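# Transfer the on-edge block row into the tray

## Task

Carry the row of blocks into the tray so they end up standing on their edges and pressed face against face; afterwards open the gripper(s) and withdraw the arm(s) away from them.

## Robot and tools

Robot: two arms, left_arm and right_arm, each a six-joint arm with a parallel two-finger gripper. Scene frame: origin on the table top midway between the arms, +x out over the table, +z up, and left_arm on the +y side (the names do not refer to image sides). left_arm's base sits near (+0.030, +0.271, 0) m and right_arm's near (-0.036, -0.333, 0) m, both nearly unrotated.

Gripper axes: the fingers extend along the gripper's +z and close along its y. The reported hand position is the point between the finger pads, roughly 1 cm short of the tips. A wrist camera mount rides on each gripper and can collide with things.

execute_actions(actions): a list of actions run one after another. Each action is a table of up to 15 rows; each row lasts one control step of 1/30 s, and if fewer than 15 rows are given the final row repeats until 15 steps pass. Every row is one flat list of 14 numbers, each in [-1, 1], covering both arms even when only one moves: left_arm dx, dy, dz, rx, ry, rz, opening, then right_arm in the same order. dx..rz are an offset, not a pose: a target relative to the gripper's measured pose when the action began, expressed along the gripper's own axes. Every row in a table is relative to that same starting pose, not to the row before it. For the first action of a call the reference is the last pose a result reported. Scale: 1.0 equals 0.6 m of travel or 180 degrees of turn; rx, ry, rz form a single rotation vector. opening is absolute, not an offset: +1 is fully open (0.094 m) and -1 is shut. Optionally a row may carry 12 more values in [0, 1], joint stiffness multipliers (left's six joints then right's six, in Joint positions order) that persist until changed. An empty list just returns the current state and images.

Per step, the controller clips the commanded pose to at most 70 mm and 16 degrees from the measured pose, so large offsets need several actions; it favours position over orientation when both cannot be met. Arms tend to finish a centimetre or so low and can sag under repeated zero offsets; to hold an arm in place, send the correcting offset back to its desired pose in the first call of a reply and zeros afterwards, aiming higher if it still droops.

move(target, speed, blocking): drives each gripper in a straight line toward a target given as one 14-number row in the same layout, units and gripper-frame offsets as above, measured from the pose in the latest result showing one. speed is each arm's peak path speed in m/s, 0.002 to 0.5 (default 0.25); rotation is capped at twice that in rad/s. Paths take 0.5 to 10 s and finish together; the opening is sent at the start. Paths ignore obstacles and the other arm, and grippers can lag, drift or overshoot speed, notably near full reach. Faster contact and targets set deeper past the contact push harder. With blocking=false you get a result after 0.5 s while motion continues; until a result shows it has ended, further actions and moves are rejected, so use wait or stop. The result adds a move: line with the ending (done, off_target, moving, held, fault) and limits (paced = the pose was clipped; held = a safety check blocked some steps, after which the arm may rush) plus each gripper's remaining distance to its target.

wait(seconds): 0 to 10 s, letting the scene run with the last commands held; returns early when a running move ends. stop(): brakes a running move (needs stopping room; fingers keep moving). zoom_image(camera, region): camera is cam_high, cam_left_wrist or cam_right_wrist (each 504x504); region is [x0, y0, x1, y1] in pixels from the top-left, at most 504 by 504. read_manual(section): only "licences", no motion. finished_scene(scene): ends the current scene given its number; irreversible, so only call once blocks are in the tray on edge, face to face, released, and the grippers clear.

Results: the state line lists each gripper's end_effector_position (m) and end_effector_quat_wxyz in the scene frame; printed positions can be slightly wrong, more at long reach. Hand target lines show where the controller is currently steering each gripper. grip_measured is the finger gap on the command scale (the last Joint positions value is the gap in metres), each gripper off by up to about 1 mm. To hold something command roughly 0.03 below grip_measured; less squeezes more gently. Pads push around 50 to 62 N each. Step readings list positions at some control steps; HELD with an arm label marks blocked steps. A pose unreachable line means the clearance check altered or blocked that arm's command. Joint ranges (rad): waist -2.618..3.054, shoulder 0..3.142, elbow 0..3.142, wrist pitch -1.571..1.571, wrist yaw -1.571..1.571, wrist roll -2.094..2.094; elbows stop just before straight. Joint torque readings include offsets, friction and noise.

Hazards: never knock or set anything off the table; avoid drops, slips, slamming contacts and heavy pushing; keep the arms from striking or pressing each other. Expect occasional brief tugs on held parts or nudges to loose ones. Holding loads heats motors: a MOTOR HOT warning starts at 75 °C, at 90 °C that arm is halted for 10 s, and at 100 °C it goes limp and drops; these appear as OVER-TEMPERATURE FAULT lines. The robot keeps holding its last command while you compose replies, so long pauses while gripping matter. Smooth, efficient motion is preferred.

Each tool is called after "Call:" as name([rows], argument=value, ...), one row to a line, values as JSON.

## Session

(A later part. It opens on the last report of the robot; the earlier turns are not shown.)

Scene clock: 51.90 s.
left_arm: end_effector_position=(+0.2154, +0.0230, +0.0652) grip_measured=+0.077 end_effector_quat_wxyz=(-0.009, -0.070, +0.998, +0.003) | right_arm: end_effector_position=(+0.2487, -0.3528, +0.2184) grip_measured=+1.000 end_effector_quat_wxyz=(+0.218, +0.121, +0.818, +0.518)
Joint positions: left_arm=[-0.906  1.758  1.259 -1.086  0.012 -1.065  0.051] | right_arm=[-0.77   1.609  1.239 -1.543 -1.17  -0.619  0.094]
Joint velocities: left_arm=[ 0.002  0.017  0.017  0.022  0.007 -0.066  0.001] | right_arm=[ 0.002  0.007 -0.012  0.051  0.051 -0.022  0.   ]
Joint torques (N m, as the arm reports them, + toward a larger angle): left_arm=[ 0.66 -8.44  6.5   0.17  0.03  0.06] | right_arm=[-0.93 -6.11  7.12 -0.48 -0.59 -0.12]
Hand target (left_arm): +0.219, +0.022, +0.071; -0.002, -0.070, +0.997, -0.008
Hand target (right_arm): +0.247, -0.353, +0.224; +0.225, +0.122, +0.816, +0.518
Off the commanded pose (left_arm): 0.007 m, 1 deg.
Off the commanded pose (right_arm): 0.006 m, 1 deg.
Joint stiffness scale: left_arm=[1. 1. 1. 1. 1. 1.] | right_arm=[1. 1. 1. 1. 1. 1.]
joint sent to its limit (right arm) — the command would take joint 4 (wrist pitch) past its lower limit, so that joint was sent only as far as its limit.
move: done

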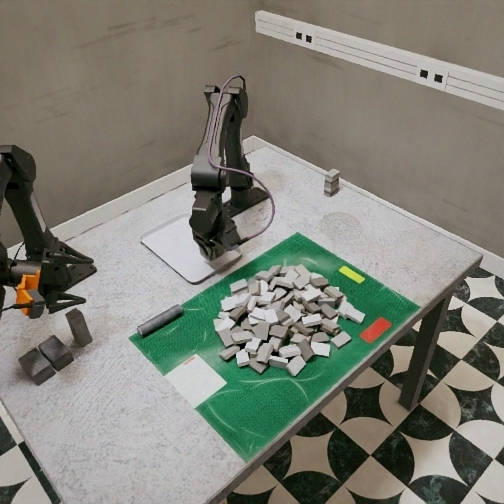

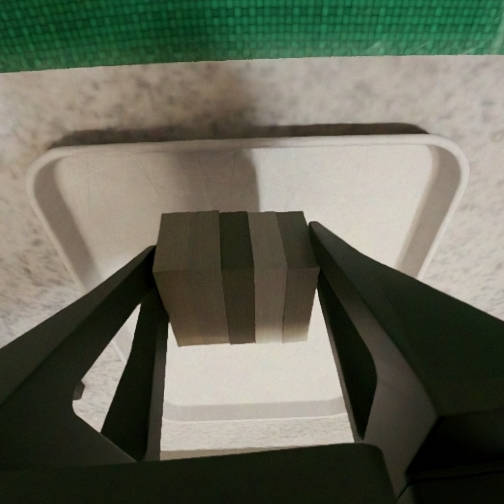

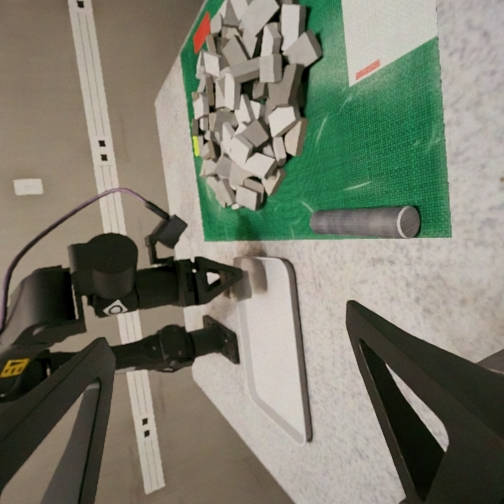

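Call:
move(target=[0.03,0,0.047,0,-0.005,0,0.03,0,0,-0.015,0,0,0,1], speed=0.04)

Scene clock: 54.30 s.
left_arm: end_effector_position=(+0.1975, +0.0235, +0.0354) grip_measured=+0.077 end_effector_quat_wxyz=(-0.006, -0.072, +0.997, +0.007) | right_arm: end_effector_position=(+0.2469, -0.3592, +0.2161) grip_measured=+1.000 end_effector_quat_wxyz=(+0.220, +0.128, +0.821, +0.511)
Joint positions: left_arm=[-0.959  1.758  1.134 -0.965  0.003 -1.121  0.051] | right_arm=[-0.791  1.609  1.239 -1.543 -1.155 -0.621  0.094]
Joint velocities: left_arm=[-0.012 -0.012  0.002  0.007 -0.022  0.007 -0.   ] | right_arm=[ 0.007  0.002 -0.017 -0.066  0.051  0.007  0.   ]
Joint torques (N m, as the arm reports them, + toward a larger angle): left_arm=[-0.72 -7.66  6.19  0.18 -0.01 -0.03] | right_arm=[-0.99 -6.06  7.17 -0.5  -0.59 -0.11]
Hand target (left_arm): +0.197, +0.020, +0.037; -0.001, -0.070, +0.998, +0.003
Hand target (right_arm): +0.245, -0.360, +0.221; +0.226, +0.129, +0.820, +0.510
Off the commanded pose (left_arm): 0.004 m, 1 deg.
Off the commanded pose (right_arm): 0.006 m, 1 deg.
Joint stiffness scale: left_arm=[1. 1. 1. 1. 1. 1.] | right_arm=[1. 1. 1. 1. 1. 1.]
joint sent to its limit (right arm) — the command would take joint 4 (wrist pitch) past its lower limit, so that joint was sent only as far as its limit.
move: done

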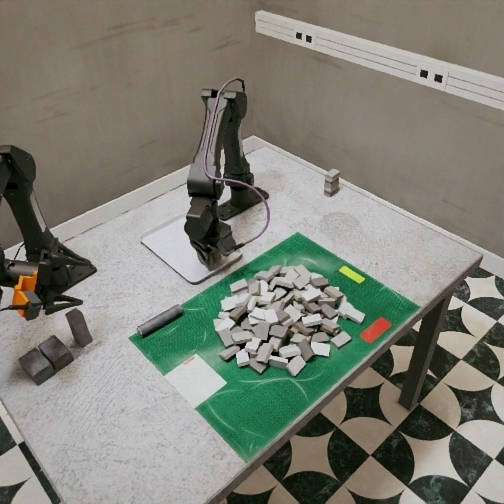

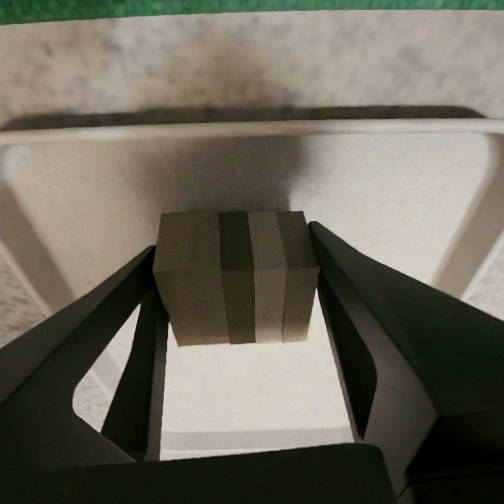

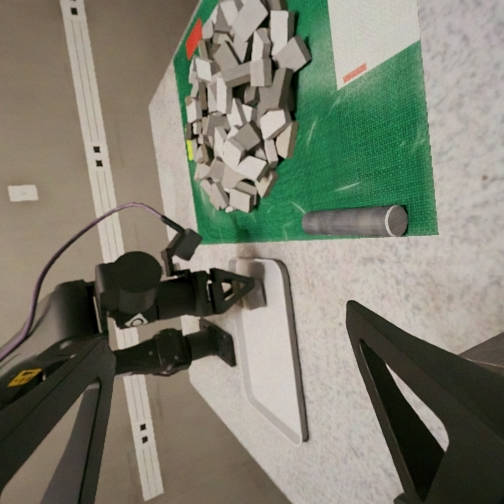

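Call:
move(target=[0,0,0.017,0,0,0,0.03,0,0,-0.012,0,0,0,1], speed=0.015)

Scene clock: 56.03 s.
left_arm: end_effector_position=(+0.1960, +0.0259, +0.0266) grip_measured=+0.077 end_effector_quat_wxyz=(-0.009, -0.072, +0.997, +0.013) | right_arm: end_effector_position=(+0.2454, -0.3635, +0.2141) grip_measured=+1.000 end_effector_quat_wxyz=(+0.220, +0.132, +0.824, +0.506)
Joint positions: left_arm=[-0.959  1.774  1.116 -0.945  0.003 -1.122  0.051] | right_arm=[-0.806  1.609  1.239 -1.543 -1.142 -0.623  0.094]
Joint velocities: left_arm=[-0.012  0.017 -0.002  0.007 -0.007 -0.022 -0.001] | right_arm=[ 0.002  0.007 -0.012  0.066 -0.022 -0.007  0.   ]
Joint torques (N m, as the arm reports them, + toward a larger angle): left_arm=[ 0.05 -7.33  5.14  0.28  0.01 -0.01] | right_arm=[-0.91 -5.76  7.29 -0.5  -0.61 -0.15]
Hand target (left_arm): +0.197, +0.024, +0.025; -0.006, -0.072, +0.997, +0.007
Hand target (right_arm): +0.244, -0.364, +0.219; +0.226, +0.133, +0.822, +0.505
Off the commanded pose (left_arm): 0.003 m, 1 deg.
Off the commanded pose (right_arm): 0.005 m, 1 deg.
Joint stiffness scale: left_arm=[1. 1. 1. 1. 1. 1.] | right_arm=[1. 1. 1. 1. 1. 1.]
joint sent to its limit (right arm) — the command would take joint 4 (wrist pitch) past its lower limit, so that joint was sent only as far as its limit.
move: done

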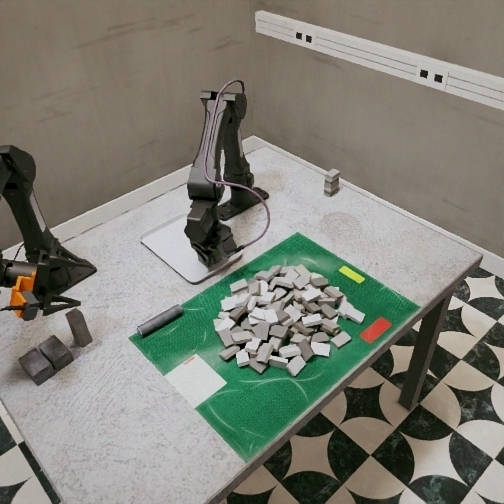

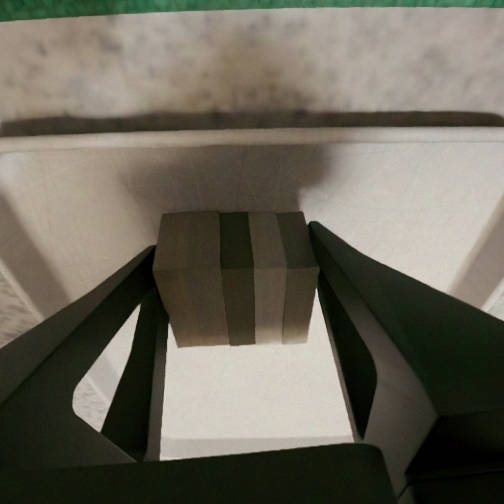

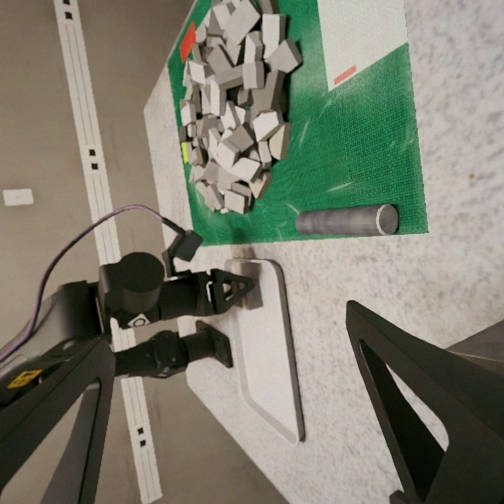

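Seated (stopped above target). Release slowly.

Call:
execute_actions([
  [[0,0,0,0,0,0,0.06,0,0,-0.012,0,0,0,1],[0,0,0,0,0,0,0.07,0,0,-0.012,0,0,0,1],[0,0,0,0,0,0,0.08,0,0,-0.012,0,0,0,1],[0,0,0,0,0,0,0.09,0,0,-0.012,0,0,0,1],[0,0,0,0,0,0,0.1,0,0,-0.012,0,0,0,1],[0,0,0,0,0,0,0.11,0,0,-0.012,0,0,0,1],[0,0,0,0,0,0,0.12,0,0,-0.012,0,0,0,1],[0,0,0,0,0,0,0.13,0,0,-0.012,0,0,0,1],[0,0,0,0,0,0,0.14,0,0,-0.012,0,0,0,1],[0,0,0,0,0,0,0.15,0,0,-0.012,0,0,0,1],[0,0,0,0,0,0,0.17,0,0,-0.012,0,0,0,1],[0,0,0,0,0,0,0.19,0,0,-0.012,0,0,0,1],[0,0,0,0,0,0,0.21,0,0,-0.012,0,0,0,1],[0,0,0,0,0,0,0.23,0,0,-0.012,0,0,0,1],[0,0,0,0,0,0,0.25,0,0,-0.012,0,0,0,1]],
  [[0,0,0,0,0,0,0.3,0,0,0,0,0,0,1],[0,0,0,0,0,0,0.35,0,0,0,0,0,0,1],[0,0,0,0,0,0,0.4,0,0,0,0,0,0,1],[0,0,0,0,0,0,0.45,0,0,0,0,0,0,1]],
])

Call:
move(target=[0,0,-0.2,0,0,0,0.5,0,0,-0.012,0,0,0,1], speed=0.08)

Call:
move(target=[-0.1,0.38,-0.05,0,0,0,1,0,0,-0.012,0,0,0,1])

Call:
zoom_image(camera="cam_high", region=[130, 200, 250, 300])

Scene clock: 62.93 s.
left_arm: end_effector_position=(+0.1961, +0.0262, +0.0267) grip_measured=+0.448 end_effector_quat_wxyz=(-0.009, -0.072, +0.997, +0.014) | right_arm: end_effector_position=(+0.2432, -0.3683, +0.2114) grip_measured=+1.000 end_effector_quat_wxyz=(+0.219, +0.138, +0.827, +0.499)
Joint positions: left_arm=[-0.959  1.774  1.116 -0.946  0.001 -1.122  0.068] | right_arm=[-0.821  1.609  1.239 -1.543 -1.124 -0.623  0.094]
Joint velocities: left_arm=[ 0.002 -0.027  0.007 -0.022  0.066  0.007 -0.   ] | right_arm=[ 0.012 -0.002 -0.007 -0.007 -0.037 -0.066  0.   ]
Joint torques (N m, as the arm reports them, + toward a larger angle): left_arm=[-0.01 -7.25  5.66  0.11  0.    0.  ] | right_arm=[ 0.03 -5.1   6.91 -0.34 -0.58 -0.03]
Hand target (left_arm): +0.196, +0.026, +0.027; -0.009, -0.072, +0.997, +0.014
Hand target (right_arm): +0.244, -0.368, +0.212; +0.220, +0.138, +0.826, +0.500
Off the commanded pose (left_arm): 0.000 m, 0 deg.
Off the commanded pose (right_arm): 0.001 m, 0 deg.
Joint stiffness scale: left_arm=[1. 1. 1. 1. 1. 1.] | right_arm=[1. 1. 1. 1. 1. 1.]
Step readings (end_effector_position; steps 1 to 15: 1st action; 16 to 30: 2nd action):
0: left_arm (+0.1960, +0.0259, +0.0266) | right_arm (+0.2453, -0.3635, +0.2140)
1: left_arm (+0.1960, +0.0259, +0.0266) | right_arm (+0.2451, -0.3641, +0.2138)
2: left_arm (+0.1960, +0.0259, +0.0266) | right_arm (+0.2448, -0.3652, +0.2135)
4: left_arm (+0.1960, +0.0259, +0.0266) | right_arm (+0.2442, -0.3673, +0.2129)
8: left_arm (+0.1963, +0.0260, +0.0266) | right_arm (+0.2438, -0.3681, +0.2124)
15: left_arm (+0.1961, +0.0262, +0.0267) | right_arm (+0.2437, -0.3681, +0.2122)
16: left_arm (+0.1961, +0.0262, +0.0267) | right_arm (+0.2436, -0.3682, +0.2121)
17: left_arm (+0.1961, +0.0262, +0.0267) | right_arm (+0.2435, -0.3682, +0.2119)
19: left_arm (+0.1961, +0.0262, +0.0267) | right_arm (+0.2434, -0.3682, +0.2117)
23: left_arm (+0.1961, +0.0262, +0.0267) | right_arm (+0.2432, -0.3682, +0.2115)
30: end_effector_position above

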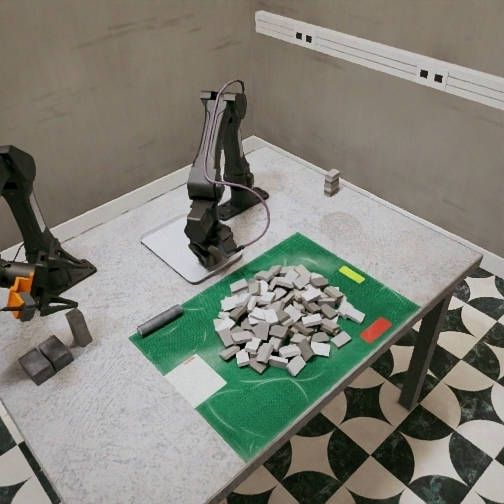

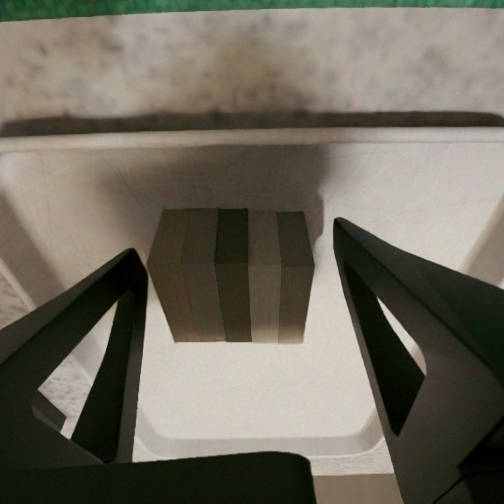

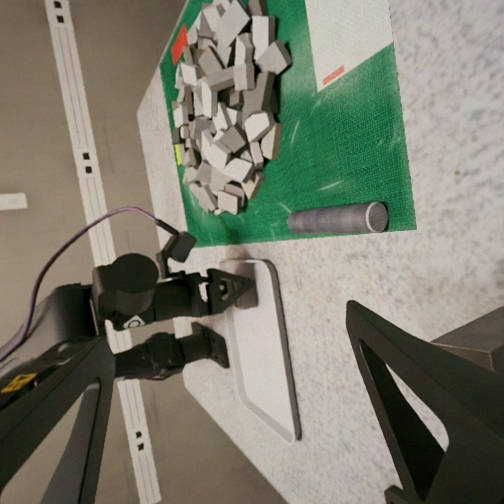

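Scene clock: 64.97 s.
left_arm: end_effector_position=(+0.1964, +0.0258, +0.1325) grip_measured=+0.498 end_effector_quat_wxyz=(-0.018, -0.072, +0.997, +0.031) | right_arm: end_effector_position=(+0.2414, -0.3726, +0.2094) grip_measured=+1.000 end_effector_quat_wxyz=(+0.219, +0.142, +0.830, +0.493)
Joint positions: left_arm=[-0.959  1.729  1.493 -1.406  0.001 -1.122  0.07 ] | right_arm=[-0.836  1.609  1.239 -1.543 -1.111 -0.626  0.094]
Joint velocities: left_arm=[-0.012 -0.002 -0.032 -0.007  0.022 -0.037  0.   ] | right_arm=[-0.032  0.002 -0.007 -0.022  0.037 -0.066  0.   ]
Joint torques (N m, as the arm reports them, + toward a larger angle): left_arm=[ 0.14 -9.23  8.41 -0.04  0.   -0.01] | right_arm=[-1.   -5.78  7.3  -0.5  -0.58 -0.12]
Hand target (left_arm): +0.198, +0.024, +0.146; -0.009, -0.072, +0.997, +0.014
Hand target (right_arm): +0.240, -0.374, +0.214; +0.225, +0.143, +0.828, +0.493
Off the commanded pose (left_arm): 0.015 m, 2 deg.
Off the commanded pose (right_arm): 0.005 m, 1 deg.
Joint stiffness scale: left_arm=[1. 1. 1. 1. 1. 1.] | right_arm=[1. 1. 1. 1. 1. 1.]
joint sent to its limit (right arm) — the command would take joint 4 (wrist pitch) past its lower limit, so that joint was sent only as far as its limit.
move: off_target (left_arm)

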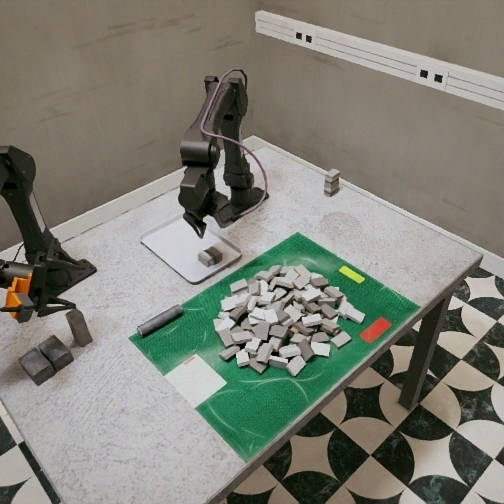

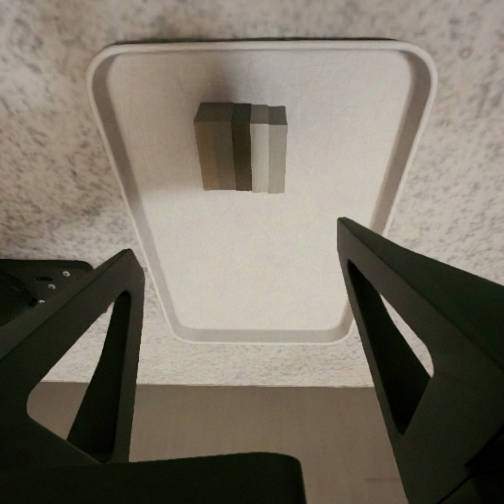

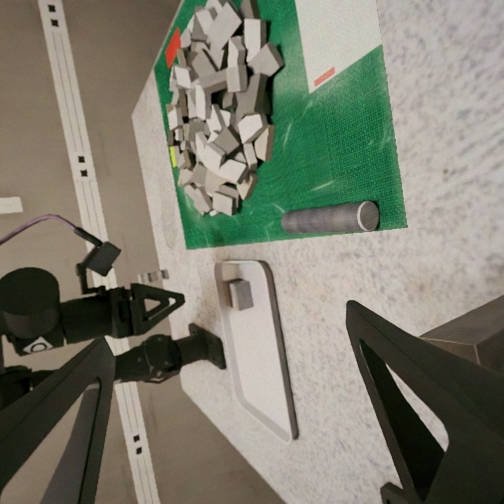

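Scene clock: 66.67 s.
left_arm: end_effector_position=(+0.2239, +0.2549, +0.1650) grip_measured=+1.000 end_effector_quat_wxyz=(-0.034, -0.069, +0.996, +0.037) | right_arm: end_effector_position=(+0.2397, -0.3767, +0.2075) grip_measured=+1.000 end_effector_quat_wxyz=(+0.219, +0.147, +0.832, +0.488)
Joint positions: left_arm=[-0.121  1.359  1.26  -1.553 -0.058 -0.28   0.094] | right_arm=[-0.85   1.609  1.239 -1.543 -1.099 -0.627  0.094]
Joint velocities: left_arm=[ 0.002  0.002 -0.007 -0.037 -0.037  0.095  0.   ] | right_arm=[ 0.002 -0.012 -0.002  0.022  0.007  0.022  0.   ]
Joint torques (N m, as the arm reports them, + toward a larger angle): left_arm=[ 0.81 -5.59  7.52 -0.02  0.03  0.04] | right_arm=[-0.95 -5.73  7.37 -0.5  -0.56 -0.13]
Hand target (left_arm): +0.224, +0.257, +0.173; -0.020, -0.072, +0.997, +0.032
Hand target (right_arm): +0.238, -0.378, +0.212; +0.225, +0.147, +0.831, +0.487
Off the commanded pose (left_arm): 0.010 m, 2 deg.
Off the commanded pose (right_arm): 0.005 m, 1 deg.
Joint stiffness scale: left_arm=[1. 1. 1. 1. 1. 1.] | right_arm=[1. 1. 1. 1. 1. 1.]
joint sent to its limit (right arm) — the command would take joint 4 (wrist pitch) past its lower limit, so that joint was sent only as far as its limit.
move: done

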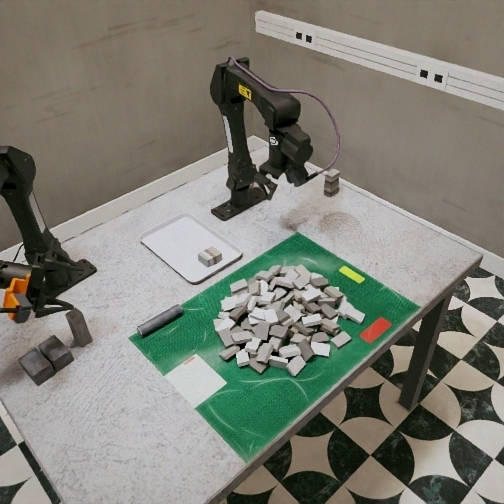

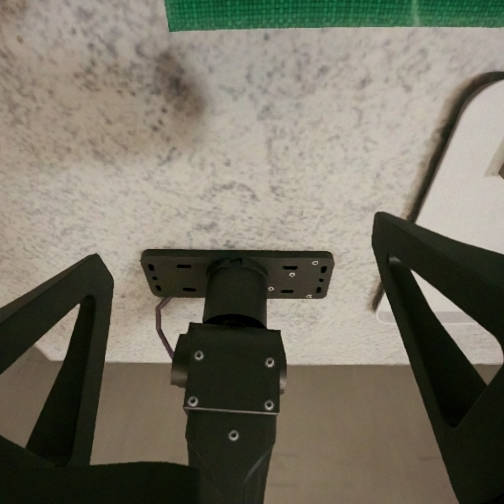

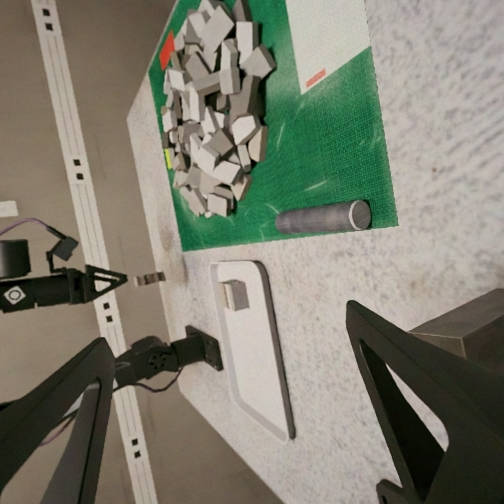

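Region (130, 200, 250, 300) of cam_high's 504x504 image, scaled by 4.200, with more detail than that image has.

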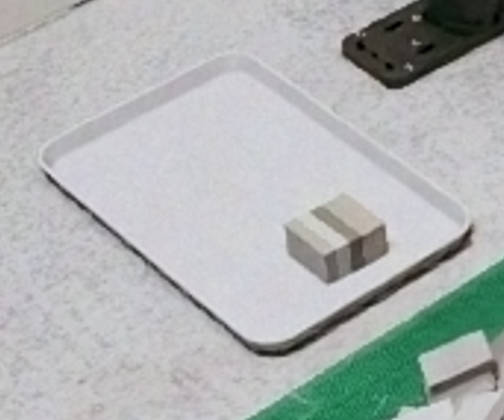

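Call:
finished_scene(scene=2)

The scene is finished: the task was done.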